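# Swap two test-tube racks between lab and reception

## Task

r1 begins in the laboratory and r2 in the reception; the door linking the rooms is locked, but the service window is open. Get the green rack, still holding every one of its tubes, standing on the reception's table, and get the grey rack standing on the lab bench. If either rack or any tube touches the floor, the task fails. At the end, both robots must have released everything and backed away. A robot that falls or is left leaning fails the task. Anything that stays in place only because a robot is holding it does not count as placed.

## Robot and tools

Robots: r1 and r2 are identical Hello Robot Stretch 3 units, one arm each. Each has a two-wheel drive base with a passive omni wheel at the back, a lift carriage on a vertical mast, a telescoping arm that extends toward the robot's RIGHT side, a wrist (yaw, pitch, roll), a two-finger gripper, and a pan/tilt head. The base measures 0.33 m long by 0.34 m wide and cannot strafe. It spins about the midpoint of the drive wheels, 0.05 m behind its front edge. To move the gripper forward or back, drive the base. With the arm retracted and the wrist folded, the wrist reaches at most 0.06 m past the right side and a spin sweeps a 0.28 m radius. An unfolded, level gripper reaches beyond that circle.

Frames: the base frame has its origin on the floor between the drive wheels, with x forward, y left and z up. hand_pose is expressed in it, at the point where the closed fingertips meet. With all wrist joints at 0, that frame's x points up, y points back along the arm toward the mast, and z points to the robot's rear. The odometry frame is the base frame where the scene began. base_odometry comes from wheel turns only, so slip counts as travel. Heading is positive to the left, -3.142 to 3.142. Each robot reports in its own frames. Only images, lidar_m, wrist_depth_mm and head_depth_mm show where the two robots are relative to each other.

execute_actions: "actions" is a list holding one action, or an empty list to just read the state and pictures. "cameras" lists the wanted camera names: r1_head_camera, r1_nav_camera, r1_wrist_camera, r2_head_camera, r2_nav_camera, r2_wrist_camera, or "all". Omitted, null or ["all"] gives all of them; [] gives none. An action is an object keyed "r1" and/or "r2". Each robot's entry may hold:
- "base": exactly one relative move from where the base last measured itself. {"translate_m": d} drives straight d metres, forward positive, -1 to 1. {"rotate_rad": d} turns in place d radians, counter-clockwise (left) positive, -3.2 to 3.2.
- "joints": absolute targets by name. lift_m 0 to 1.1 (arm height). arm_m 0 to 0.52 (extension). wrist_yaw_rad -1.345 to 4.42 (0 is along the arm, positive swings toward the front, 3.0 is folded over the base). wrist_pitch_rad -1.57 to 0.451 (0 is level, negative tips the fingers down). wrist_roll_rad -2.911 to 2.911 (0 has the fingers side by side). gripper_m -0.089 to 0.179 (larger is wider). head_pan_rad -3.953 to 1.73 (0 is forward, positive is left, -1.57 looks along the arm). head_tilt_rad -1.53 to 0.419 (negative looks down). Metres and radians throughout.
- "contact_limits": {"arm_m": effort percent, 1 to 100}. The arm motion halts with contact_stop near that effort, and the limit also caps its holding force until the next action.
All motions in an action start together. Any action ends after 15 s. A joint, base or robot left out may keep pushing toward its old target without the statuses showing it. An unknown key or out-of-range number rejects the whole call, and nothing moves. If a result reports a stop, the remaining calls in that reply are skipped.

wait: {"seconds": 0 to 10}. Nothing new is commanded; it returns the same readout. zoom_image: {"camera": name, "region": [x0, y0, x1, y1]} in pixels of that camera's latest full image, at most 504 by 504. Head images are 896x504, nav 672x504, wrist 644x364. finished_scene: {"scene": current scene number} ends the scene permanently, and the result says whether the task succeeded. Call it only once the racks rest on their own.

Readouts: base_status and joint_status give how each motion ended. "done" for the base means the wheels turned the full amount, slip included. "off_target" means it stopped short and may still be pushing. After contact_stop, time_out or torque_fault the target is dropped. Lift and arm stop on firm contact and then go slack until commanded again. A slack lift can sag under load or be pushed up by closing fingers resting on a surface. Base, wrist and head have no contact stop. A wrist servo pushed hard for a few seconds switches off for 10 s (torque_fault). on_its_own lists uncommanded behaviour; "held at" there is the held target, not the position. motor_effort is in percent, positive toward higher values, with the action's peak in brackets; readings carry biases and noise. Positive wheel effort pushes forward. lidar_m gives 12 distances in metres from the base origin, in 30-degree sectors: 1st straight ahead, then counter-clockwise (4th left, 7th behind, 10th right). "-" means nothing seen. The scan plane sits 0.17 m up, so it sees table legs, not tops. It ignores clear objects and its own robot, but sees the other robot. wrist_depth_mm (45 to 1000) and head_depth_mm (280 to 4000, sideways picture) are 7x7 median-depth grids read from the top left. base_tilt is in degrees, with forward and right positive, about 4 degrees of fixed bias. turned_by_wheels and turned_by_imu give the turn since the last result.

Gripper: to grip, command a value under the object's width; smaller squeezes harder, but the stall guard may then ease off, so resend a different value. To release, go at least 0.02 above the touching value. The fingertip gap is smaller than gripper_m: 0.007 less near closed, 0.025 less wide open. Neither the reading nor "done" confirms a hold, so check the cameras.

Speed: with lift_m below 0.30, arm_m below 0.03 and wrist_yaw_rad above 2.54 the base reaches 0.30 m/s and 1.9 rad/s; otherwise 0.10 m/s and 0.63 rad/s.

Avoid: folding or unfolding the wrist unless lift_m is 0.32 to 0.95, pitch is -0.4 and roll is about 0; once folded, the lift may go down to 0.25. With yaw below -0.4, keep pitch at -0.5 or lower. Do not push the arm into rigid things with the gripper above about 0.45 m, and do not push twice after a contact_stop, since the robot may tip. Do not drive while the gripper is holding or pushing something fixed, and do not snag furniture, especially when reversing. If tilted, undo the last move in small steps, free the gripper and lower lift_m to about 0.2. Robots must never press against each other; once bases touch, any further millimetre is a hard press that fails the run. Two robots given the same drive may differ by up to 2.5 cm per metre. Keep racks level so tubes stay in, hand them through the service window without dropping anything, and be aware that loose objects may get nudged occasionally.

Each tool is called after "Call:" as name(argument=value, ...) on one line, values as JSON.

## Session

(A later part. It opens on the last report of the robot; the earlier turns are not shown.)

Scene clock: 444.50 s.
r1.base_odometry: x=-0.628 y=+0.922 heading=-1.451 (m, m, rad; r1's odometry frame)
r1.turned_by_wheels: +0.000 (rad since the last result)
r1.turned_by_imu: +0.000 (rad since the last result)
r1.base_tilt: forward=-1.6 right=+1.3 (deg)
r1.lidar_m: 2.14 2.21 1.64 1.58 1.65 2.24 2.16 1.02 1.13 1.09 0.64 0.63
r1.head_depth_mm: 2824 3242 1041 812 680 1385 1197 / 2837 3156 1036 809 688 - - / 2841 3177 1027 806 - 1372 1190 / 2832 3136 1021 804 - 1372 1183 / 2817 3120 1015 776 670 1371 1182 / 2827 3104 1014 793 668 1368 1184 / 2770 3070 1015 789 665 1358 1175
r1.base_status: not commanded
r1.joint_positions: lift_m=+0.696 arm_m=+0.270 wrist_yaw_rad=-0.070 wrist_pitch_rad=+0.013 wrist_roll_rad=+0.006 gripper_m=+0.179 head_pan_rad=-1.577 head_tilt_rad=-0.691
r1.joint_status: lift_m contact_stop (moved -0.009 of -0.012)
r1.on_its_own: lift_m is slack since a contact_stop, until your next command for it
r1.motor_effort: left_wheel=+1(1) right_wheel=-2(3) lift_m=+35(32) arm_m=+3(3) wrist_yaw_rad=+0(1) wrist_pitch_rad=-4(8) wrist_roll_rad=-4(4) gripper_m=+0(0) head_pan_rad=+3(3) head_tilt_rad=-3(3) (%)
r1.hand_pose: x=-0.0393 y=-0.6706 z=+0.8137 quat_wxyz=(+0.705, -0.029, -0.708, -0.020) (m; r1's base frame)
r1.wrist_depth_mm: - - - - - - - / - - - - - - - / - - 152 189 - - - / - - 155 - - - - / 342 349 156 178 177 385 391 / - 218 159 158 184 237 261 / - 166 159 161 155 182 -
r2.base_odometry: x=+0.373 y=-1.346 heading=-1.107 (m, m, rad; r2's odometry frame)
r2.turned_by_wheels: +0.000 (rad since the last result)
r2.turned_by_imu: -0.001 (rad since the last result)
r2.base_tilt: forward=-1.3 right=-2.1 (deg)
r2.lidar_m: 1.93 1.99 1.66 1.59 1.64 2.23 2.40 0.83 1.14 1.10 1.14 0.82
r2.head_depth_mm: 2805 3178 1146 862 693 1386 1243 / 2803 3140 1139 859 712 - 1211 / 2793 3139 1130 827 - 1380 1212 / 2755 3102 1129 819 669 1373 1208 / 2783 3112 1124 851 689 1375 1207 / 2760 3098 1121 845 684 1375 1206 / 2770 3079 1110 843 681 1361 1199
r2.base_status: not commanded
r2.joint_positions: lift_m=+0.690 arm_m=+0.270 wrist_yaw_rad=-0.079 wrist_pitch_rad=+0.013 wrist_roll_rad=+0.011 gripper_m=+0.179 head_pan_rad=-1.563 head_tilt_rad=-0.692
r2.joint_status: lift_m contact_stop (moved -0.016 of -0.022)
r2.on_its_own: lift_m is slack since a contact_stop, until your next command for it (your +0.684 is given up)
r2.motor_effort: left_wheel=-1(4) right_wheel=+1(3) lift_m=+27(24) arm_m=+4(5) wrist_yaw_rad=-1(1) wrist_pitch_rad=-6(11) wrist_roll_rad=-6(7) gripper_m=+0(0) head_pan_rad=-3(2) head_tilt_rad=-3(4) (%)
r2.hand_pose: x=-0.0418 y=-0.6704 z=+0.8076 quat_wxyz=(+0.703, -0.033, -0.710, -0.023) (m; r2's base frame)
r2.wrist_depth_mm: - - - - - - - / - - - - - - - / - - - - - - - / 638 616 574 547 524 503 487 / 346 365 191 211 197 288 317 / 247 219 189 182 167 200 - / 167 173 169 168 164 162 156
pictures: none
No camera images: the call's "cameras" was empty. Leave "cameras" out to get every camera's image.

Call:
execute_actions(actions=[{"r1": {"joints": {"lift_m": 0.735, "wrist_pitch_rad": -0.2}}, "r2": {"joints": {"lift_m": 0.73, "wrist_pitch_rad": -0.2}}}], cameras=["r1_wrist_camera", "r2_wrist_camera"])

Scene clock: 456.70 s.
r1.base_odometry: x=-0.628 y=+0.922 heading=-1.451 (m, m, rad; r1's odometry frame)
r1.turned_by_wheels: +0.000 (rad since the last result)
r1.turned_by_imu: -0.001 (rad since the last result)
r1.base_tilt: forward=-1.6 right=+1.0 (deg)
r1.lidar_m: 2.14 2.20 1.65 1.58 1.64 2.24 2.15 1.02 1.12 1.09 0.65 0.63
r1.head_depth_mm: 2897 3173 1038 809 681 1410 - / 2861 3198 1032 820 678 - 1174 / 2863 3165 1025 859 642 1366 1189 / 2825 3189 1020 797 641 1371 1192 / 2788 3102 1018 777 671 1365 1183 / 2798 3103 1013 796 667 1356 1181 / 2793 3123 1009 789 666 1355 1181
r1.base_status: not commanded
r1.joint_positions: lift_m=+0.735 arm_m=+0.270 wrist_yaw_rad=-0.070 wrist_pitch_rad=-0.216 wrist_roll_rad=+0.006 gripper_m=+0.179 head_pan_rad=-1.577 head_tilt_rad=-0.691
r1.joint_status: all done
r1.motor_effort: left_wheel=+1(1) right_wheel=-2(3) lift_m=+41(38) arm_m=+2(3) wrist_yaw_rad=+0(1) wrist_pitch_rad=+4(12) wrist_roll_rad=-4(4) gripper_m=+1(1) head_pan_rad=+3(3) head_tilt_rad=-3(4) (%)
r1.hand_pose: x=-0.0386 y=-0.6593 z=+0.7951 quat_wxyz=(+0.698, +0.052, -0.707, -0.101) (m; r1's base frame)
r1.wrist_depth_mm: - - - - - - - / - - 138 136 - - - / 512 528 150 548 573 585 615 / 319 324 156 181 189 348 354 / 233 236 166 164 185 248 250 / - 184 170 168 166 191 198 / - 150 152 153 155 156 -
r2.base_odometry: x=+0.373 y=-1.346 heading=-1.107 (m, m, rad; r2's odometry frame)
r2.turned_by_wheels: +0.000 (rad since the last result)
r2.turned_by_imu: -0.001 (rad since the last result)
r2.base_tilt: forward=-1.2 right=-2.1 (deg)
r2.lidar_m: 1.92 1.99 1.66 1.59 1.64 2.23 2.40 0.83 1.15 1.10 1.13 0.82
r2.head_depth_mm: 2818 3151 1143 862 692 1380 - / 2800 3134 1139 890 - 1367 1209 / 2801 3119 1128 858 - 1383 1207 / 2812 3098 1127 817 677 1378 1211 / 2733 3095 1123 851 685 1371 1205 / 2771 3081 1113 852 683 1372 1204 / 2756 3038 1113 847 682 1369 1202
r2.base_status: not commanded
r2.joint_positions: lift_m=+0.729 arm_m=+0.270 wrist_yaw_rad=-0.079 wrist_pitch_rad=-0.216 wrist_roll_rad=+0.005 gripper_m=+0.179 head_pan_rad=-1.563 head_tilt_rad=-0.692
r2.joint_status: all done
r2.motor_effort: left_wheel=-1(1) right_wheel=+2(2) lift_m=+38(39) arm_m=+2(5) wrist_yaw_rad=-1(1) wrist_pitch_rad=+8(25) wrist_roll_rad=-2(6) gripper_m=+0(0) head_pan_rad=-3(2) head_tilt_rad=-3(4) (%)
r2.hand_pose: x=-0.0409 y=-0.6591 z=+0.7897 quat_wxyz=(+0.698, +0.048, -0.707, -0.104) (m; r2's base frame)
r2.wrist_depth_mm: - - - - - - - / - - - - - - - / 501 477 461 408 398 420 409 / 315 312 202 200 193 286 281 / 236 243 196 189 176 212 222 / 195 179 180 178 176 174 - / 148 152 150 148 147 144 140
pictures: r1_wrist_camera, r2_wrist_camera
camera_calibration (this result's frames):
r1_wrist_camera: T_world_to_cam=[[-0.998136, 0.0593743, 0.0141477, -0.00991685], [0.00795329, 0.356333, -0.934325, 1.01184], [-0.0605162, -0.932471, -0.356141, -0.174226], [0, 0, 0, 1]] pos_world=[-0.0284894, -0.522424, 0.883479]
r2_wrist_camera: T_world_to_cam=[[-0.998803, 0.0364356, -0.0326368, 0.0144486], [0.044914, 0.418824, -0.906956, 1.02353], [-0.0193764, -0.907336, -0.419959, -0.101908], [0, 0, 0, 1]] pos_world=[-0.0335143, -0.521672, 0.885974]
Images, in order (width x height): r1_wrist_camera 644x364, r2_wrist_camera 644x364.

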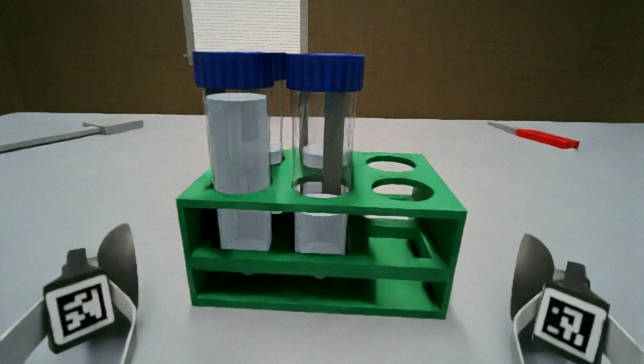

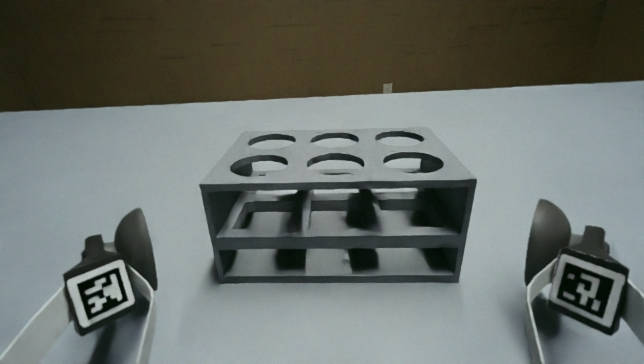

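Call:
execute_actions(actions=[{"r1": {"joints": {"arm_m": 0.34}}, "r2": {"joints": {"arm_m": 0.352}}}], cameras=["r1_head_camera", "r2_head_camera", "r1_wrist_camera", "r2_wrist_camera"])

Scene clock: 462.90 s.
r1.base_odometry: x=-0.628 y=+0.922 heading=-1.451 (m, m, rad; r1's odometry frame)
r1.turned_by_wheels: +0.000 (rad since the last result)
r1.turned_by_imu: -0.001 (rad since the last result)
r1.base_tilt: forward=-1.6 right=+0.9 (deg)
r1.lidar_m: 2.14 2.21 1.64 1.59 1.64 2.24 2.16 1.02 1.13 1.09 0.64 0.63
r1.head_depth_mm: 2870 3170 1036 809 680 1407 - / 2880 3161 1035 833 - - 1167 / 2821 3125 1027 - 669 1370 1191 / 2821 3179 1025 - 674 1368 1185 / 2818 3102 1024 796 671 1365 1180 / 2817 3119 1005 791 670 1351 1179 / 2762 3105 1005 789 668 1348 1183
r1.base_status: not commanded
r1.joint_positions: lift_m=+0.735 arm_m=+0.340 wrist_yaw_rad=-0.071 wrist_pitch_rad=-0.217 wrist_roll_rad=+0.006 gripper_m=+0.179 head_pan_rad=-1.577 head_tilt_rad=-0.691
r1.joint_status: all done
r1.motor_effort: left_wheel=+1(1) right_wheel=-3(3) lift_m=+41(42) arm_m=+4(2) wrist_yaw_rad=+1(2) wrist_pitch_rad=+4(5) wrist_roll_rad=-4(4) gripper_m=+0(1) head_pan_rad=+3(3) head_tilt_rad=-3(3) (%)
r1.hand_pose: x=-0.0388 y=-0.7291 z=+0.7947 quat_wxyz=(+0.698, +0.052, -0.707, -0.102) (m; r1's base frame)
r1.wrist_depth_mm: - - - - - - - / - - 94 90 - - - / 506 464 108 438 577 590 611 / 316 320 108 150 312 346 353 / 230 126 114 136 139 233 249 / - 119 124 122 141 108 192 / - 133 119 120 120 118 -
r2.base_odometry: x=+0.373 y=-1.346 heading=-1.107 (m, m, rad; r2's odometry frame)
r2.turned_by_wheels: +0.000 (rad since the last result)
r2.turned_by_imu: -0.001 (rad since the last result)
r2.base_tilt: forward=-1.2 right=-2.1 (deg)
r2.lidar_m: 1.93 1.99 1.66 1.59 1.64 2.22 2.40 0.83 1.14 1.10 1.13 0.82
r2.head_depth_mm: 2803 3102 1141 866 694 1387 - / 2814 3154 1137 891 - 1385 1199 / 2821 3140 1128 - 671 1377 1207 / 2776 3102 1126 833 670 1382 1211 / 2771 3099 1122 850 686 1375 1205 / 2755 3078 1115 851 685 1376 1205 / 2744 3049 1112 846 683 1368 1206
r2.base_status: not commanded
r2.joint_positions: lift_m=+0.729 arm_m=+0.352 wrist_yaw_rad=-0.080 wrist_pitch_rad=-0.217 wrist_roll_rad=+0.004 gripper_m=+0.179 head_pan_rad=-1.563 head_tilt_rad=-0.692
r2.joint_status: all done
r2.motor_effort: left_wheel=-1(1) right_wheel=+2(2) lift_m=+38(38) arm_m=+5(4) wrist_yaw_rad=-1(1) wrist_pitch_rad=+9(9) wrist_roll_rad=-2(3) gripper_m=+0(0) head_pan_rad=-2(2) head_tilt_rad=-2(3) (%)
r2.hand_pose: x=-0.0410 y=-0.7409 z=+0.7895 quat_wxyz=(+0.698, +0.048, -0.707, -0.105) (m; r2's base frame)
r2.wrist_depth_mm: - - - - - - - / - - - - - - - / 497 469 462 442 431 422 400 / 318 311 169 162 159 282 280 / 232 230 155 128 113 115 222 / 191 102 102 157 156 129 - / 147 142 113 116 131 135 139
pictures: r1_head_camera (sideways: a quarter turn clockwise sets it upright), r1_wrist_camera, r2_head_camera (sideways: a quarter turn clockwise sets it upright), r2_wrist_camera
camera_calibration (this result's frames):
r1_head_camera: T_world_to_cam=[[0.00620599, 0.641829, -0.766822, 1.01994], [0.998021, -0.0519555, -0.0354096, 0.0456863], [-0.0625675, -0.765085, -0.640882, 0.790752], [0, 0, 0, 1]] pos_world=[-0.0024503, -0.04726, 1.29051]
r1_wrist_camera: T_world_to_cam=[[-0.99809, 0.0601234, 0.0141723, -0.00542603], [0.00829557, 0.357817, -0.933755, 1.03696], [-0.0612116, -0.931854, -0.357633, -0.237772], [0, 0, 0, 1]] pos_world=[-0.0285723, -0.592285, 0.883307]
r2_head_camera: T_world_to_cam=[[-0.0261293, 0.601592, -0.798376, 1.05239], [0.999085, -0.0113435, -0.0412456, 0.0451249], [-0.0338694, -0.798723, -0.600744, 0.740607], [0, 0, 0, 1]] pos_world=[0.00749853, -0.0410582, 1.28698]
r2_wrist_camera: T_world_to_cam=[[-0.998804, 0.036823, -0.0321695, 0.0172304], [0.0446707, 0.419657, -0.906583, 1.0579], [-0.0198829, -0.906936, -0.4208, -0.175269], [0, 0, 0, 1]] pos_world=[-0.0335324, -0.603549, 0.88588]
Images, in order (width x height): r1_head_camera 896x504, r1_wrist_camera 644x364, r2_head_camera 896x504, r2_wrist_camera 644x364.

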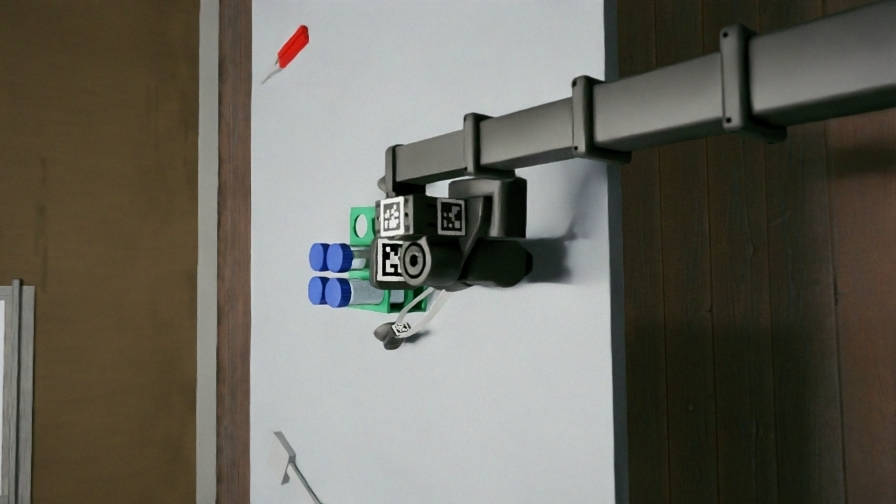

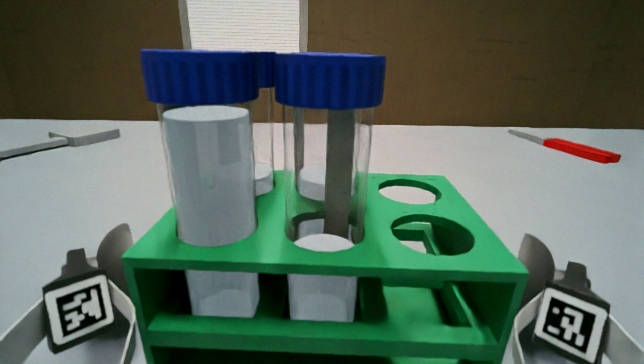

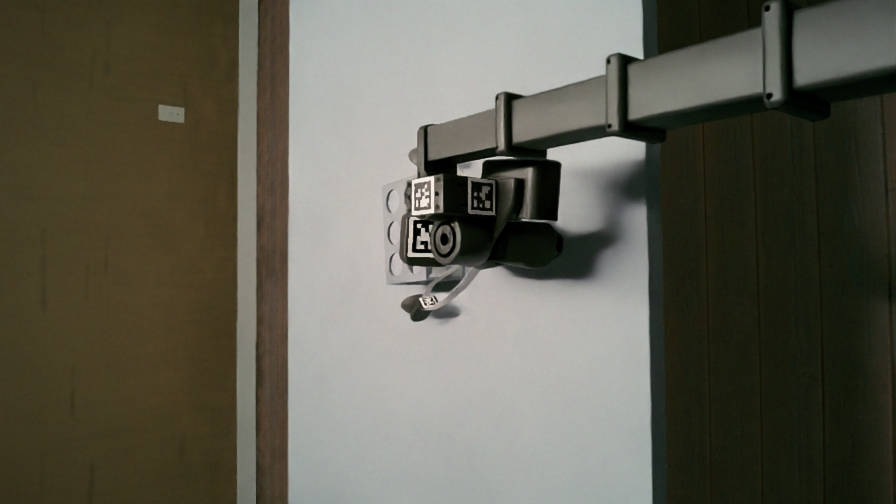

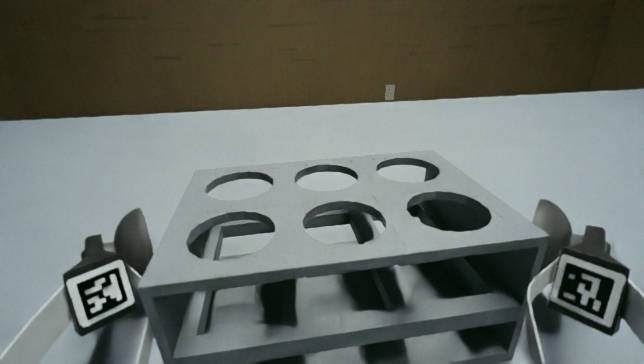

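Call:
execute_actions(actions=[{"r1": {"joints": {"gripper_m": 0.08}}, "r2": {"joints": {"gripper_m": 0.08}}}], cameras=["r1_wrist_camera", "r2_wrist_camera"])

Scene clock: 472.10 s.
r1.base_odometry: x=-0.628 y=+0.922 heading=-1.451 (m, m, rad; r1's odometry frame)
r1.turned_by_wheels: +0.000 (rad since the last result)
r1.turned_by_imu: -0.001 (rad since the last result)
r1.base_tilt: forward=-1.7 right=+1.1 (deg)
r1.lidar_m: 2.13 2.20 1.65 1.59 1.65 2.23 2.15 1.02 1.13 1.09 0.65 0.63
r1.head_depth_mm: 2870 3160 1038 809 680 1406 - / 2820 3186 1032 830 - - 1176 / 2826 3199 1030 - 665 1376 1188 / 2837 3174 1028 - 672 1368 1186 / 2846 3100 1017 783 671 1374 1185 / 2811 3103 1014 794 667 1360 1177 / 2828 3083 1005 788 665 1352 1177
r1.base_status: not commanded
r1.joint_positions: lift_m=+0.735 arm_m=+0.340 wrist_yaw_rad=-0.071 wrist_pitch_rad=-0.218 wrist_roll_rad=+0.006 gripper_m=+0.081 head_pan_rad=-1.577 head_tilt_rad=-0.691
r1.joint_status: all done
r1.motor_effort: left_wheel=+1(1) right_wheel=-3(2) lift_m=+41(41) arm_m=+4(3) wrist_yaw_rad=+2(1) wrist_pitch_rad=+5(5) wrist_roll_rad=-4(4) gripper_m=-28(99) head_pan_rad=+3(3) head_tilt_rad=-2(3) (%)
r1.hand_pose: x=-0.0388 y=-0.7291 z=+0.7946 quat_wxyz=(+0.698, +0.052, -0.707, -0.102) (m; r1's base frame)
r1.wrist_depth_mm: - - - - - - - / - - 108 106 - - - / 502 516 118 486 564 579 602 / 316 323 126 163 185 346 351 / 229 225 127 132 138 232 248 / 181 132 137 136 149 131 192 / - 143 145 141 142 144 156
r2.base_odometry: x=+0.373 y=-1.346 heading=-1.107 (m, m, rad; r2's odometry frame)
r2.turned_by_wheels: +0.000 (rad since the last result)
r2.turned_by_imu: -0.001 (rad since the last result)
r2.base_tilt: forward=-1.3 right=-2.0 (deg)
r2.lidar_m: 1.92 2.00 1.66 1.59 1.65 2.22 2.39 0.83 1.14 1.10 1.13 0.82
r2.head_depth_mm: 2818 3171 1146 861 694 1392 - / 2807 3179 1137 890 - 1386 1202 / 2761 3125 1129 - 670 1378 1212 / 2757 3107 1129 842 669 1379 1207 / 2787 3100 1119 849 687 1377 1206 / 2762 3112 1114 848 683 1363 1199 / 2744 3043 1110 847 681 1367 1201
r2.base_status: not commanded
r2.joint_positions: lift_m=+0.729 arm_m=+0.352 wrist_yaw_rad=-0.080 wrist_pitch_rad=-0.212 wrist_roll_rad=-0.004 gripper_m=+0.082 head_pan_rad=-1.563 head_tilt_rad=-0.692
r2.joint_status: all done
r2.motor_effort: left_wheel=-1(1) right_wheel=+2(2) lift_m=+38(38) arm_m=+4(4) wrist_yaw_rad=+0(1) wrist_pitch_rad=+7(9) wrist_roll_rad=+2(2) gripper_m=-36(100) head_pan_rad=-2(2) head_tilt_rad=-3(3) (%)
r2.hand_pose: x=-0.0411 y=-0.7413 z=+0.7907 quat_wxyz=(+0.701, +0.047, -0.704, -0.103) (m; r2's base frame)
r2.wrist_depth_mm: - - - - - - - / - - - - - - - / 491 479 483 458 449 436 424 / 318 312 170 173 167 291 286 / 234 244 132 116 127 135 221 / 186 - 127 160 140 146 181 / - 151 115 133 143 147 141
pictures: r1_wrist_camera, r2_wrist_camera
camera_calibration (this result's frames):
r1_wrist_camera: T_world_to_cam=[[-0.998092, 0.0601036, 0.0141678, -0.00542956], [0.00831744, 0.358195, -0.93361, 1.03703], [-0.0611881, -0.93171, -0.358011, -0.237406], [0, 0, 0, 1]] pos_world=[-0.028571, -0.592325, 0.883263]
r2_wrist_camera: T_world_to_cam=[[-0.999091, 0.0353187, -0.0238801, 0.00947956], [0.0364199, 0.415834, -0.908711, 1.05769], [-0.0221643, -0.908754, -0.416743, -0.179755], [0, 0, 0, 1]] pos_world=[-0.0330341, -0.603511, 0.886447]
Images, in order (width x height): r1_wrist_camera 644x364, r2_wrist_camera 644x364.

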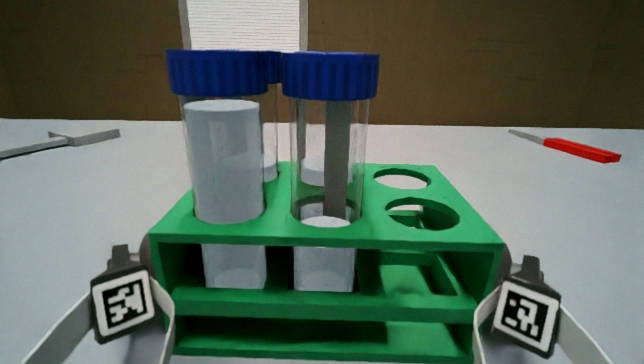

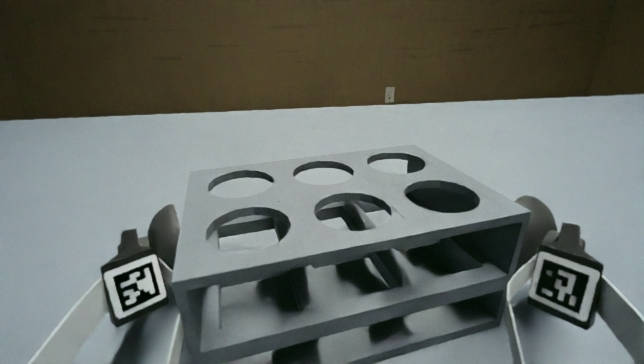

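Call:
execute_actions(actions=[{"r1": {"joints": {"gripper_m": 0.179}}, "r2": {"joints": {"gripper_m": 0.179}}}], cameras=[])

Call:
execute_actions(actions=[{"r1": {"joints": {"arm_m": 0.15, "lift_m": 0.76}}, "r2": {"joints": {"arm_m": 0.15, "lift_m": 0.755}}}], cameras=[])

Call:
execute_actions(actions=[{"r1": {"base": {"translate_m": -0.4}, "joints": {"wrist_yaw_rad": 1.57, "head_pan_rad": -1.2}}, "r2": {"base": {"translate_m": -0.4}, "joints": {"wrist_yaw_rad": 1.57, "head_pan_rad": -1.2}}}], cameras=["r1_head_camera", "r2_head_camera", "r1_wrist_camera", "r2_wrist_camera"])

Scene clock: 541.53 s.
r1.base_odometry: x=-0.628 y=+0.922 heading=-1.451 (m, m, rad; r1's odometry frame)
r1.turned_by_wheels: +0.000 (rad since the last result)
r1.turned_by_imu: -0.001 (rad since the last result)
r1.base_tilt: forward=-1.6 right=+1.1 (deg)
r1.lidar_m: 2.14 2.20 1.65 1.59 1.65 2.24 2.16 1.02 1.12 1.09 0.64 0.63
r1.head_depth_mm: 2854 3199 1034 808 681 1410 - / 2863 3200 1035 834 - - 1165 / 2802 3183 1026 - 667 1370 1184 / 2828 3158 1029 - 672 1368 1179 / 2801 3113 1017 795 670 1366 1185 / 2799 3143 1015 793 668 1358 1180 / 2804 3100 1005 786 667 1357 1178
r1.base_status: not commanded
r1.joint_positions: lift_m=+0.735 arm_m=+0.340 wrist_yaw_rad=-0.071 wrist_pitch_rad=-0.218 wrist_roll_rad=+0.006 gripper_m=+0.179 head_pan_rad=-1.577 head_tilt_rad=-0.691
r1.joint_status: all done
r1.motor_effort: left_wheel=+1(1) right_wheel=-2(2) lift_m=+41(41) arm_m=+3(3) wrist_yaw_rad=+1(1) wrist_pitch_rad=+5(5) wrist_roll_rad=-4(4) gripper_m=+0(90) head_pan_rad=+3(3) head_tilt_rad=-3(3) (%)
r1.hand_pose: x=-0.0388 y=-0.7291 z=+0.7946 quat_wxyz=(+0.698, +0.052, -0.707, -0.102) (m; r1's base frame)
r1.wrist_depth_mm: - - - - - - - / - - 107 106 - - - / 498 517 118 486 567 584 605 / 316 319 125 157 186 348 355 / 231 220 128 132 144 233 248 / - 138 137 136 149 140 198 / - 145 141 141 142 147 -
r2.base_odometry: x=+0.373 y=-1.346 heading=-1.107 (m, m, rad; r2's odometry frame)
r2.turned_by_wheels: +0.000 (rad since the last result)
r2.turned_by_imu: -0.002 (rad since the last result)
r2.base_tilt: forward=-1.3 right=-2.0 (deg)
r2.lidar_m: 1.92 1.99 1.66 1.59 1.65 2.22 2.40 0.83 1.14 1.09 1.13 0.82
r2.head_depth_mm: 2796 3169 1142 862 693 1389 - / 2772 3135 1135 892 - 1381 1199 / 2806 3112 1130 - 671 1377 1214 / 2762 3113 1126 846 669 1372 1212 / 2754 3083 1119 849 685 1381 1205 / 2739 3114 1118 850 683 1372 1207 / 2740 3077 1111 847 681 1368 1206
r2.base_status: not commanded
r2.joint_positions: lift_m=+0.729 arm_m=+0.352 wrist_yaw_rad=-0.080 wrist_pitch_rad=-0.217 wrist_roll_rad=-0.001 gripper_m=+0.179 head_pan_rad=-1.563 head_tilt_rad=-0.692
r2.joint_status: all done
r2.motor_effort: left_wheel=-1(1) right_wheel=+2(2) lift_m=+38(38) arm_m=+5(4) wrist_yaw_rad=+0(0) wrist_pitch_rad=+9(9) wrist_roll_rad=+0(2) gripper_m=+0(83) head_pan_rad=-2(2) head_tilt_rad=-2(3) (%)
r2.hand_pose: x=-0.0411 y=-0.7409 z=+0.7895 quat_wxyz=(+0.700, +0.049, -0.705, -0.105) (m; r2's base frame)
r2.wrist_depth_mm: - - - - - - - / - - - - - - - / 486 472 457 451 442 424 415 / 309 310 169 154 163 285 282 / 231 235 133 115 119 124 224 / 192 100 120 157 139 134 - / 147 146 115 120 138 141 141
pictures: none
No camera images: the call's "cameras" was empty. Leave "cameras" out to get every camera's image.

Scene clock: 544.27 s.
r1.base_odometry: x=-0.628 y=+0.922 heading=-1.451 (m, m, rad; r1's odometry frame)
r1.turned_by_wheels: +0.000 (rad since the last result)
r1.turned_by_imu: +0.000 (rad since the last result)
r1.base_tilt: forward=-1.6 right=+1.1 (deg)
r1.lidar_m: 2.14 2.20 1.64 1.58 1.64 2.24 2.16 1.02 1.13 1.09 0.64 0.63
r1.head_depth_mm: 2877 3188 1037 812 680 1414 - / 2856 3222 1036 805 - - 1182 / 2857 3141 1024 808 - 1303 1189 / 2801 3143 985 814 - 1313 1191 / 2799 3077 1025 805 672 1358 1188 / 2812 3082 1013 792 669 1359 1182 / 2791 3086 1008 790 665 1355 1180
r1.base_status: not commanded
r1.joint_positions: lift_m=+0.760 arm_m=+0.150 wrist_yaw_rad=-0.070 wrist_pitch_rad=-0.218 wrist_roll_rad=+0.006 gripper_m=+0.179 head_pan_rad=-1.577 head_tilt_rad=-0.691
r1.joint_status: all done
r1.motor_effort: left_wheel=+1(1) right_wheel=-2(2) lift_m=+42(40) arm_m=-4(4) wrist_yaw_rad=+1(1) wrist_pitch_rad=+5(5) wrist_roll_rad=-4(4) gripper_m=+0(0) head_pan_rad=+3(3) head_tilt_rad=-3(3) (%)
r1.hand_pose: x=-0.0387 y=-0.5396 z=+0.8196 quat_wxyz=(+0.698, +0.052, -0.707, -0.102) (m; r1's base frame)
r1.wrist_depth_mm: - - - - - - - / - - - - - - - / 613 623 634 533 690 710 740 / 384 393 368 339 410 420 431 / 278 283 283 289 295 298 302 / - 221 222 225 228 230 239 / - 181 183 184 186 187 -
r2.base_odometry: x=+0.373 y=-1.346 heading=-1.107 (m, m, rad; r2's odometry frame)
r2.turned_by_wheels: +0.000 (rad since the last result)
r2.turned_by_imu: -0.001 (rad since the last result)
r2.base_tilt: forward=-1.3 right=-2.1 (deg)
r2.lidar_m: 1.93 1.99 1.66 1.59 1.65 2.23 2.40 0.83 1.14 1.10 1.13 0.82
r2.head_depth_mm: 2811 3147 1139 862 694 1421 - / 2823 3152 1137 860 711 - 1189 / 2773 3123 1128 836 741 - 1210 / 2790 3118 1124 826 714 1374 1217 / 2769 3098 1118 852 685 1374 1209 / 2742 3073 1117 850 684 1374 1202 / 2760 3077 1110 843 681 1357 1202
r2.base_status: not commanded
r2.joint_positions: lift_m=+0.754 arm_m=+0.150 wrist_yaw_rad=-0.080 wrist_pitch_rad=-0.217 wrist_roll_rad=-0.001 gripper_m=+0.179 head_pan_rad=-1.563 head_tilt_rad=-0.692
r2.joint_status: all done
r2.motor_effort: left_wheel=-1(1) right_wheel=+2(2) lift_m=+39(40) arm_m=-4(4) wrist_yaw_rad=+0(0) wrist_pitch_rad=+9(9) wrist_roll_rad=+0(0) gripper_m=+0(0) head_pan_rad=-2(2) head_tilt_rad=-4(4) (%)
r2.hand_pose: x=-0.0411 y=-0.5395 z=+0.8144 quat_wxyz=(+0.700, +0.049, -0.705, -0.105) (m; r2's base frame)
r2.wrist_depth_mm: - - - - - - - / - - - - - - - / 588 587 517 363 526 518 493 / 383 374 350 327 337 346 338 / 279 288 273 266 266 260 271 / 232 215 216 215 212 209 - / 177 181 180 179 176 175 168
pictures: none
No camera images: the call's "cameras" was empty. Leave "cameras" out to get every camera's image.

Scene clock: 549.77 s.
r1.base_odometry: x=-0.676 y=+1.319 heading=-1.451 (m, m, rad; r1's odometry frame)
r1.turned_by_wheels: +0.000 (rad since the last result)
r1.turned_by_imu: -0.001 (rad since the last result)
r1.base_tilt: forward=-1.7 right=+1.1 (deg)
r1.lidar_m: 2.53 2.25 1.65 1.59 1.64 1.82 1.76 0.69 1.12 1.09 1.13 0.96
r1.head_depth_mm: 2736 3089 1042 809 699 1322 1198 / 2792 3040 1038 805 680 1321 1191 / 2908 3161 1027 801 676 1288 1191 / 2974 3244 1028 799 693 1311 1187 / 3077 3346 902 797 1494 1374 1182 / 3189 3468 936 792 1479 1382 1188 / 3310 3502 1006 789 1522 1391 1182
r1.base_status: done
r1.joint_positions: lift_m=+0.760 arm_m=+0.150 wrist_yaw_rad=+1.568 wrist_pitch_rad=-0.218 wrist_roll_rad=+0.006 gripper_m=+0.179 head_pan_rad=-1.207 head_tilt_rad=-0.691
r1.joint_status: all done
r1.motor_effort: left_wheel=+1(5) right_wheel=-2(8) lift_m=+41(42) arm_m=-4(4) wrist_yaw_rad=+2(3) wrist_pitch_rad=+4(5) wrist_roll_rad=-4(4) gripper_m=+0(0) head_pan_rad=+3(24) head_tilt_rad=-4(3) (%)
r1.hand_pose: x=+0.2236 y=-0.2959 z=+0.8196 quat_wxyz=(+0.551, +0.552, -0.445, +0.440) (m; r1's base frame)
r1.wrist_depth_mm: - - - - - - - / - - - - - - - / - - - - 784 699 731 / - - - - 497 420 426 / - - - - - 300 301 / - - - - - 255 237 / - - - - - - -
r2.base_odometry: x=+0.194 y=-0.988 heading=-1.107 (m, m, rad; r2's odometry frame)
r2.turned_by_wheels: +0.000 (rad since the last result)
r2.turned_by_imu: +0.000 (rad since the last result)
r2.base_tilt: forward=-1.3 right=-2.1 (deg)
r2.lidar_m: 2.32 2.28 1.65 1.56 1.62 2.07 2.00 2.06 0.54 1.10 1.14 1.18
r2.head_depth_mm: 2708 2962 1142 862 711 - 1214 / 2772 3072 1135 862 691 621 1212 / 2843 3141 1130 858 697 - 1211 / 2926 3247 1125 853 689 1426 1212 / 3032 3348 1120 853 725 1402 1212 / 3088 3501 1116 848 724 1402 1185 / 3231 3511 1113 844 743 1395 1177
r2.base_status: done
r2.joint_positions: lift_m=+0.754 arm_m=+0.150 wrist_yaw_rad=+1.568 wrist_pitch_rad=-0.217 wrist_roll_rad=-0.001 gripper_m=+0.179 head_pan_rad=-1.207 head_tilt_rad=-0.692
r2.joint_status: all done
r2.motor_effort: left_wheel=-1(8) right_wheel=+2(4) lift_m=+38(39) arm_m=-3(3) wrist_yaw_rad=+1(3) wrist_pitch_rad=+9(9) wrist_roll_rad=+0(0) gripper_m=+0(0) head_pan_rad=+3(19) head_tilt_rad=-3(4) (%)
r2.hand_pose: x=+0.2237 y=-0.2961 z=+0.8144 quat_wxyz=(+0.552, +0.550, -0.443, +0.442) (m; r2's base frame)
r2.wrist_depth_mm: - - - - - - - / - - - - - 964 929 / - - - - 578 498 498 / - - - - - 346 335 / - - - - - 271 270 / - - - - - - - / - - - - - - 173
pictures: r1_head_camera (sideways: a quarter turn clockwise sets it upright), r1_wrist_camera, r2_head_camera (sideways: a quarter turn clockwise sets it upright), r2_wrist_camera
camera_calibration (this result's frames):
r1_head_camera: T_world_to_cam=[[-0.226275, 0.600652, -0.766822, 1.02136], [0.949288, 0.312406, -0.0354095, 0.0459836], [0.218291, -0.735948, -0.640882, 0.789038], [0, 0, 0, 1]] pos_world=[0.0152156, -0.0471543, 1.29051]
r1_wrist_camera: T_world_to_cam=[[0.00807544, -0.999858, 0.0147602, -0.30907], [-0.35793, -0.0166729, -0.933599, 0.873991], [0.933713, 0.00225611, -0.358014, 0.245073], [0, 0, 0, 1]] pos_world=[0.0864958, -0.295007, 0.90826]
r2_head_camera: T_world_to_cam=[[-0.234169, 0.554761, -0.798376, 1.05366], [0.94039, 0.337587, -0.0412456, 0.0454829], [0.24664, -0.760444, -0.600744, 0.738896], [0, 0, 0, 1]] pos_world=[0.0217212, -0.0379962, 1.28698]
r2_wrist_camera: T_world_to_cam=[[0.0409148, -0.998787, -0.0273861, -0.277057], [-0.422332, 0.0075525, -0.90641, 0.864232], [0.905517, 0.0486516, -0.421511, 0.320439], [0, 0, 0, 1]] pos_world=[0.0861662, -0.298838, 0.910829]
Images, in order (width x height): r1_head_camera 896x504, r1_wrist_camera 644x364, r2_head_camera 896x504, r2_wrist_camera 644x364.

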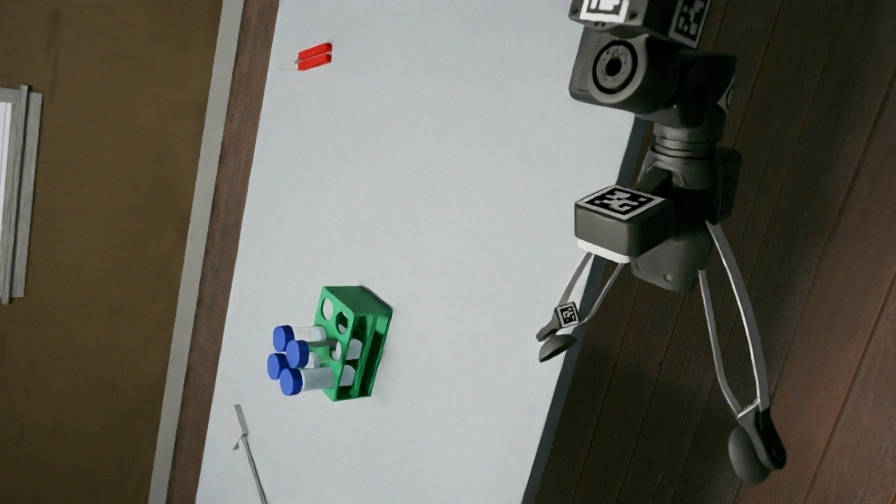

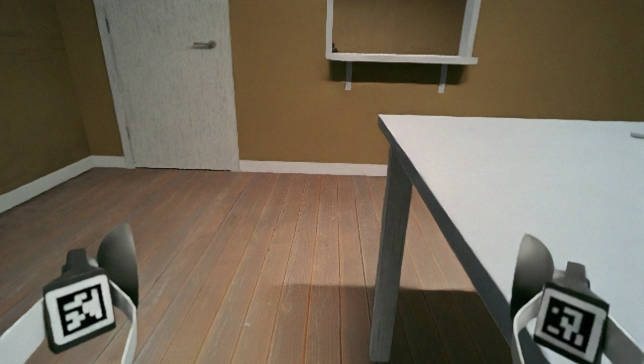

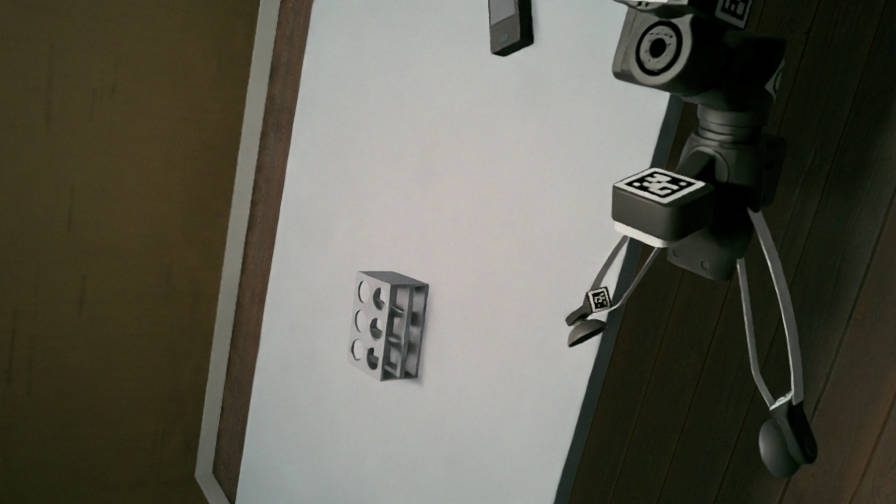

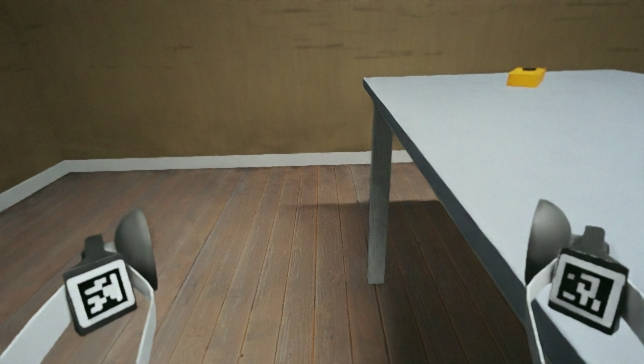

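Call:
execute_actions(actions=[{"r1": {"base": {"rotate_rad": -0.5}, "joints": {"arm_m": 0.0, "lift_m": 0.78}}, "r2": {"base": {"rotate_rad": -0.5}, "joints": {"arm_m": 0.0, "lift_m": 0.78}}}], cameras=[])

Call:
execute_actions(actions=[{"r1": {"base": {"translate_m": 0.33}}, "r2": {"base": {"translate_m": 0.33}}}], cameras=[])

Call:
execute_actions(actions=[{"r1": {"base": {"rotate_rad": 0.5}}, "r2": {"base": {"rotate_rad": 0.5}}}], cameras=[])

Call:
execute_actions(actions=[{"r1": {"base": {"translate_m": -0.3}, "joints": {"head_pan_rad": -1.1, "head_tilt_rad": -0.8}}, "r2": {"base": {"translate_m": -0.3}, "joints": {"head_pan_rad": -1.1, "head_tilt_rad": -0.8}}}], cameras=["r1_head_camera", "r2_head_camera"])

Scene clock: 647.03 s.
r1.base_odometry: x=-0.676 y=+1.319 heading=-1.951 (m, m, rad; r1's odometry frame)
r1.turned_by_wheels: -0.500 (rad since the last result)
r1.turned_by_imu: -0.505 (rad since the last result)
r1.base_tilt: forward=-1.6 right=+1.2 (deg)
r1.lidar_m: 0.96 2.54 2.19 1.64 1.61 1.65 1.81 1.76 0.69 1.12 1.08 1.13
r1.head_depth_mm: 3018 3317 1039 808 716 1374 - / 2939 3259 1032 802 698 1372 - / 2899 3252 1028 801 693 1381 1209 / 2881 3142 1021 802 671 1371 1231 / 2849 3131 1021 799 670 1365 - / 2750 3136 1010 795 650 1332 1188 / 2758 2995 1008 788 650 1344 1179
r1.base_status: done
r1.joint_positions: lift_m=+0.780 arm_m=+0.002 wrist_yaw_rad=+1.570 wrist_pitch_rad=-0.218 wrist_roll_rad=+0.006 gripper_m=+0.179 head_pan_rad=-1.207 head_tilt_rad=-0.691
r1.joint_status: all done
joint sent to its limit — the command would take r1.arm_m past its lower limit, so that joint was sent only as far as its limit.
r1.motor_effort: left_wheel=+2(6) right_wheel=-4(8) lift_m=+41(41) arm_m=-4(3) wrist_yaw_rad=+1(2) wrist_pitch_rad=+5(5) wrist_roll_rad=-4(4) gripper_m=+1(0) head_pan_rad=+3(3) head_tilt_rad=-2(3) (%)
r1.hand_pose: x=+0.2236 y=-0.1472 z=+0.8396 quat_wxyz=(+0.551, +0.552, -0.444, +0.441) (m; r1's base frame)
r1.wrist_depth_mm: - - - - - - - / - - - - - - - / - - - 757 789 607 835 / - - - 675 469 474 487 / - - - - 403 340 341 / - - - - - 324 271 / - - - - - - -
r2.base_odometry: x=+0.194 y=-0.988 heading=-1.607 (m, m, rad; r2's odometry frame)
r2.turned_by_wheels: -0.500 (rad since the last result)
r2.turned_by_imu: -0.499 (rad since the last result)
r2.base_tilt: forward=-1.2 right=-2.1 (deg)
r2.lidar_m: 1.18 2.33 2.23 1.65 1.57 1.63 2.05 2.00 2.08 0.54 1.10 1.15
r2.head_depth_mm: 2988 3360 2822 2116 713 1357 1266 / 2928 3292 2784 862 694 949 1124 / 2878 3207 1130 846 690 1409 1211 / 2839 3167 1127 818 689 1376 1233 / 2797 3111 1118 850 685 1379 1258 / 2741 3068 1120 848 682 1316 1212 / 2680 2965 1110 844 681 1338 1196
r2.base_status: done
r2.joint_positions: lift_m=+0.779 arm_m=+0.003 wrist_yaw_rad=+1.569 wrist_pitch_rad=-0.217 wrist_roll_rad=-0.001 gripper_m=+0.179 head_pan_rad=-1.207 head_tilt_rad=-0.692
r2.joint_status: all done
joint sent to its limit — the command would take r2.arm_m past its lower limit, so that joint was sent only as far as its limit.
r2.motor_effort: left_wheel=+3(9) right_wheel=-1(6) lift_m=+39(41) arm_m=-3(4) wrist_yaw_rad=+0(1) wrist_pitch_rad=+9(9) wrist_roll_rad=+0(0) gripper_m=+0(0) head_pan_rad=+2(2) head_tilt_rad=-3(3) (%)
r2.hand_pose: x=+0.2237 y=-0.1487 z=+0.8394 quat_wxyz=(+0.552, +0.551, -0.443, +0.443) (m; r2's base frame)
r2.wrist_depth_mm: - - - - - - - / - - - - - - - / - - - 697 609 561 547 / - - - - 438 411 400 / - - - - - 318 314 / - - - - - 393 - / - - - - - - 291
pictures: none
No camera images: the call's "cameras" was empty. Leave "cameras" out to get every camera's image.

Scene clock: 651.90 s.
r1.base_odometry: x=-0.798 y=+1.012 heading=-1.951 (m, m, rad; r1's odometry frame)
r1.turned_by_wheels: +0.000 (rad since the last result)
r1.turned_by_imu: +0.000 (rad since the last result)
r1.base_tilt: forward=-1.6 right=+1.1 (deg)
r1.lidar_m: 0.63 2.25 2.34 1.80 1.77 1.82 2.11 2.05 0.86 0.96 0.93 0.97
r1.head_depth_mm: 2875 3192 1042 811 663 572 - / 2830 3117 1037 808 661 559 - / 2767 3096 1029 805 656 558 1193 / 2713 3059 1020 799 658 557 1187 / 2693 2992 1017 795 652 557 - / 2587 2957 1015 701 652 541 1119 / 2601 2909 1006 670 649 552 1114
r1.base_status: done
r1.joint_positions: lift_m=+0.780 arm_m=+0.002 wrist_yaw_rad=+1.570 wrist_pitch_rad=-0.218 wrist_roll_rad=+0.006 gripper_m=+0.179 head_pan_rad=-1.207 head_tilt_rad=-0.691
r1.joint_status: not commanded
r1.motor_effort: left_wheel=+1(7) right_wheel=-3(3) lift_m=+41(41) arm_m=-4(4) wrist_yaw_rad=+1(1) wrist_pitch_rad=+5(5) wrist_roll_rad=-4(4) gripper_m=+0(0) head_pan_rad=+3(3) head_tilt_rad=-2(3) (%)
r1.hand_pose: x=+0.2236 y=-0.1472 z=+0.8396 quat_wxyz=(+0.551, +0.552, -0.444, +0.441) (m; r1's base frame)
r1.wrist_depth_mm: - - - - - - - / - - - - - - - / - - - - 779 801 - / - - 539 460 471 476 479 / - - - 329 333 337 320 / - - - 269 260 261 271 / - - - - 212 212 -
r2.base_odometry: x=+0.182 y=-1.318 heading=-1.607 (m, m, rad; r2's odometry frame)
r2.turned_by_wheels: +0.000 (rad since the last result)
r2.turned_by_imu: -0.002 (rad since the last result)
r2.base_tilt: forward=-1.3 right=-2.0 (deg)
r2.lidar_m: 0.85 2.04 2.12 1.81 1.76 1.79 2.33 2.29 0.66 0.97 0.94 0.98
r2.head_depth_mm: 2816 3183 1140 865 692 578 538 / 2767 3146 1137 861 689 578 528 / 2741 3058 2769 858 690 576 1144 / 2683 3044 2755 854 687 575 515 / 2635 2940 2781 850 687 574 513 / 2580 2870 2725 848 666 586 512 / 2520 2839 2725 843 667 571 501
r2.base_status: done
r2.joint_positions: lift_m=+0.779 arm_m=+0.003 wrist_yaw_rad=+1.569 wrist_pitch_rad=-0.217 wrist_roll_rad=-0.001 gripper_m=+0.179 head_pan_rad=-1.207 head_tilt_rad=-0.692
r2.joint_status: not commanded
r2.motor_effort: left_wheel=+3(10) right_wheel=-2(4) lift_m=+39(39) arm_m=-3(4) wrist_yaw_rad=+0(1) wrist_pitch_rad=+9(9) wrist_roll_rad=+0(0) gripper_m=+0(0) head_pan_rad=+2(3) head_tilt_rad=-3(3) (%)
r2.hand_pose: x=+0.2237 y=-0.1487 z=+0.8394 quat_wxyz=(+0.552, +0.551, -0.443, +0.443) (m; r2's base frame)
r2.wrist_depth_mm: - - - - - - - / - - - - - - - / - - 710 629 625 595 589 / - - 837 418 409 402 369 / - - - 313 308 305 304 / - - - 272 247 243 - / - - - - 205 205 198
pictures: none
No camera images: the call's "cameras" was empty. Leave "cameras" out to get every camera's image.

Scene clock: 653.63 s.
r1.base_odometry: x=-0.798 y=+1.012 heading=-1.451 (m, m, rad; r1's odometry frame)
r1.turned_by_wheels: +0.500 (rad since the last result)
r1.turned_by_imu: +0.504 (rad since the last result)
r1.base_tilt: forward=-1.5 right=+1.0 (deg)
r1.lidar_m: 2.25 2.31 1.81 1.74 1.81 2.13 2.05 0.86 0.96 0.93 0.97 0.63
r1.head_depth_mm: 2565 2847 1042 812 661 562 - / 2669 2923 1027 758 658 559 - / 2736 3077 1027 693 659 558 1148 / 2819 3128 1022 803 656 555 1192 / 2945 3164 1013 796 654 565 - / 3038 3255 1010 791 650 591 1187 / 3174 3406 1008 791 650 930 1179
r1.base_status: done
r1.joint_positions: lift_m=+0.780 arm_m=+0.002 wrist_yaw_rad=+1.570 wrist_pitch_rad=-0.218 wrist_roll_rad=+0.006 gripper_m=+0.179 head_pan_rad=-1.207 head_tilt_rad=-0.691
r1.joint_status: not commanded
r1.motor_effort: left_wheel=-3(6) right_wheel=+3(7) lift_m=+41(41) arm_m=-4(3) wrist_yaw_rad=+1(0) wrist_pitch_rad=+5(5) wrist_roll_rad=-4(4) gripper_m=+0(1) head_pan_rad=+3(3) head_tilt_rad=-4(3) (%)
r1.hand_pose: x=+0.2236 y=-0.1472 z=+0.8396 quat_wxyz=(+0.551, +0.552, -0.444, +0.441) (m; r1's base frame)
r1.wrist_depth_mm: - - - - - - - / - - - - - - - / - - - - - - - / - - - - 522 477 484 / - - - - 566 340 340 / - - - - 630 262 271 / - - - - - 222 -
r2.base_odometry: x=+0.182 y=-1.318 heading=-1.107 (m, m, rad; r2's odometry frame)
r2.turned_by_wheels: +0.500 (rad since the last result)
r2.turned_by_imu: +0.497 (rad since the last result)
r2.base_tilt: forward=-1.3 right=-2.1 (deg)
r2.lidar_m: 2.04 2.11 1.82 1.75 1.78 2.36 2.29 0.66 0.98 0.94 0.97 0.85
r2.head_depth_mm: 2551 2826 2800 862 693 577 517 / 2618 2901 2795 860 673 578 516 / 2680 3007 2778 856 690 577 526 / 2819 3106 1130 856 689 576 524 / 2867 3228 1122 847 685 574 1185 / 2976 3356 1112 848 682 587 1204 / 2982 3278 1110 844 682 585 1205
r2.base_status: done
r2.joint_positions: lift_m=+0.779 arm_m=+0.003 wrist_yaw_rad=+1.569 wrist_pitch_rad=-0.217 wrist_roll_rad=-0.001 gripper_m=+0.179 head_pan_rad=-1.207 head_tilt_rad=-0.692
r2.joint_status: not commanded
r2.motor_effort: left_wheel=-2(8) right_wheel=+3(5) lift_m=+39(39) arm_m=-4(3) wrist_yaw_rad=+0(0) wrist_pitch_rad=+9(9) wrist_roll_rad=+1(0) gripper_m=+0(0) head_pan_rad=+2(2) head_tilt_rad=-3(2) (%)
r2.hand_pose: x=+0.2237 y=-0.1487 z=+0.8394 quat_wxyz=(+0.552, +0.551, -0.443, +0.443) (m; r2's base frame)
r2.wrist_depth_mm: - - - - - - - / - - - - - - - / - - - - 676 590 555 / - - - - 478 399 392 / - - - - 905 309 320 / - - - - - 246 - / - - - - - 220 198
pictures: none
No camera images: the call's "cameras" was empty. Leave "cameras" out to get every camera's image.

Scene clock: 658.20 s.
r1.base_odometry: x=-0.834 y=+1.310 heading=-1.451 (m, m, rad; r1's odometry frame)
r1.turned_by_wheels: +0.000 (rad since the last result)
r1.turned_by_imu: -0.001 (rad since the last result)
r1.base_tilt: forward=-1.7 right=+1.1 (deg)
r1.lidar_m: 2.55 2.46 1.81 1.74 1.81 1.81 1.75 0.59 0.96 0.93 0.97 0.91
r1.head_depth_mm: 2660 2847 883 727 615 553 - / 2774 2817 882 723 611 546 - / 2920 2825 879 718 609 550 - / 3045 2777 875 716 607 555 - / 3166 1108 785 715 606 1287 1111 / 3265 1087 787 710 616 1285 1165 / 3344 1096 859 706 628 1288 1149
r1.base_status: done
r1.joint_positions: lift_m=+0.780 arm_m=+0.002 wrist_yaw_rad=+1.570 wrist_pitch_rad=-0.218 wrist_roll_rad=+0.006 gripper_m=+0.179 head_pan_rad=-1.107 head_tilt_rad=-0.790
r1.joint_status: all done
r1.motor_effort: left_wheel=-3(8) right_wheel=+3(4) lift_m=+41(41) arm_m=-3(4) wrist_yaw_rad=+1(1) wrist_pitch_rad=+5(5) wrist_roll_rad=-4(4) gripper_m=+0(0) head_pan_rad=+3(13) head_tilt_rad=-4(12) (%)
r1.hand_pose: x=+0.2236 y=-0.1472 z=+0.8396 quat_wxyz=(+0.551, +0.552, -0.444, +0.441) (m; r1's base frame)
r1.wrist_depth_mm: - - - - - - - / - - - - - - - / - - - - 798 817 856 / - - - - 519 478 485 / - - - - 911 339 340 / - - - - - 262 272 / - - - - - 222 -
r2.base_odometry: x=+0.048 y=-1.049 heading=-1.107 (m, m, rad; r2's odometry frame)
r2.turned_by_wheels: +0.000 (rad since the last result)
r2.turned_by_imu: +0.000 (rad since the last result)
r2.base_tilt: forward=-1.2 right=-2.1 (deg)
r2.lidar_m: 1.14 2.42 1.82 1.72 1.79 2.04 1.99 0.42 0.41 0.94 0.98 1.14
r2.head_depth_mm: 2628 2906 953 767 627 556 - / 2721 2962 954 763 635 545 1191 / 2828 3085 949 758 634 553 1212 / 2958 3121 943 756 631 563 - / 3089 3086 939 754 630 1277 1141 / 3248 3072 938 751 629 1300 1159 / 3121 1239 935 748 641 1323 1162
r2.base_status: done
r2.joint_positions: lift_m=+0.779 arm_m=+0.003 wrist_yaw_rad=+1.569 wrist_pitch_rad=-0.217 wrist_roll_rad=-0.001 gripper_m=+0.179 head_pan_rad=-1.107 head_tilt_rad=-0.790
r2.joint_status: all done
r2.motor_effort: left_wheel=-2(10) right_wheel=+3(4) lift_m=+39(39) arm_m=-4(4) wrist_yaw_rad=+1(0) wrist_pitch_rad=+9(9) wrist_roll_rad=+0(0) gripper_m=+0(0) head_pan_rad=+3(9) head_tilt_rad=-3(13) (%)
r2.hand_pose: x=+0.2237 y=-0.1487 z=+0.8394 quat_wxyz=(+0.552, +0.551, -0.443, +0.443) (m; r2's base frame)
r2.wrist_depth_mm: - - - - - - - / - - - - - - - / - - - - 678 598 583 / - - - - 474 401 396 / - - - - - 304 316 / - - - - - 252 - / - - - - - 225 196
pictures: r1_head_camera (sideways: a quarter turn clockwise sets it upright), r2_head_camera (sideways: a quarter turn clockwise sets it upright)
camera_calibration (this result's frames):
r1_head_camera: T_world_to_cam=[[-0.317439, 0.639645, -0.700062, 0.934904], [0.911686, 0.408962, -0.0397308, 0.051834], [0.260885, -0.650849, -0.712976, 0.88255], [0, 0, 0, 1]] pos_world=[0.0192742, -0.0447978, 1.28579]
r2_head_camera: T_world_to_cam=[[-0.322125, 0.596014, -0.735529, 0.972279], [0.900119, 0.433525, -0.0429129, 0.0478938], [0.293293, -0.675887, -0.676133, 0.836677], [0, 0, 0, 1]] pos_world=[0.0246931, -0.0347561, 1.2829]
Images, in order (width x height): r1_head_camera 896x504, r2_head_camera 896x504.

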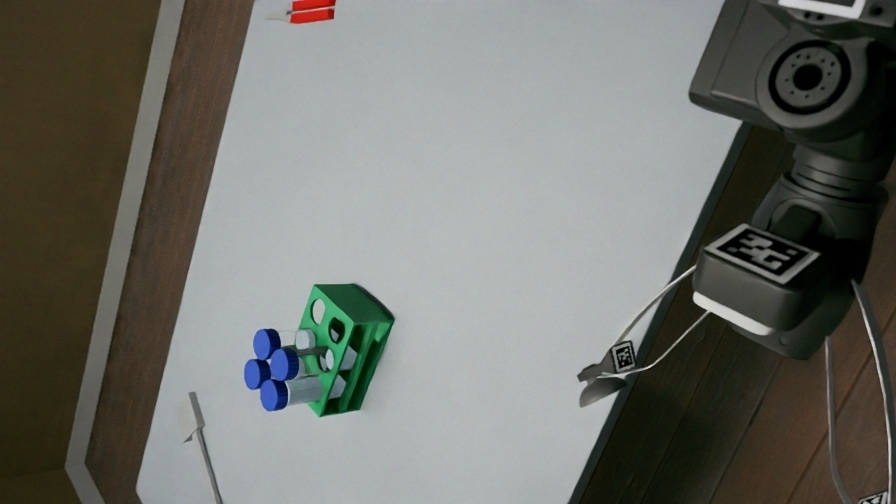

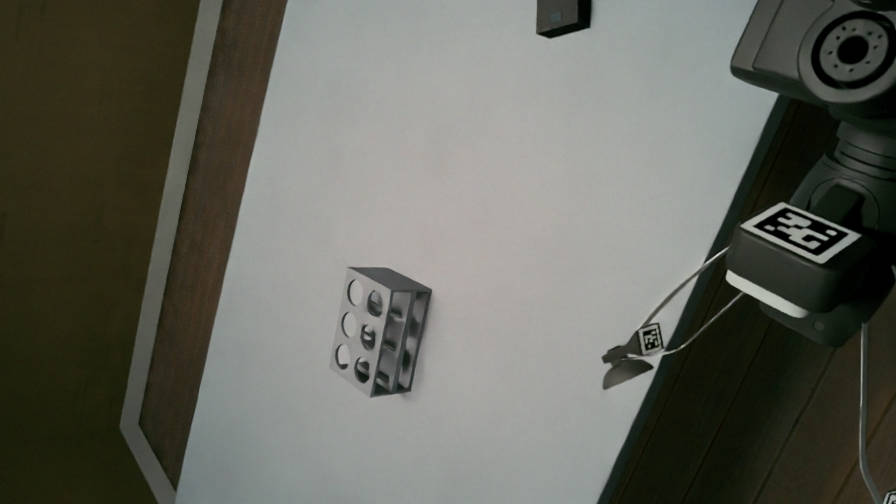

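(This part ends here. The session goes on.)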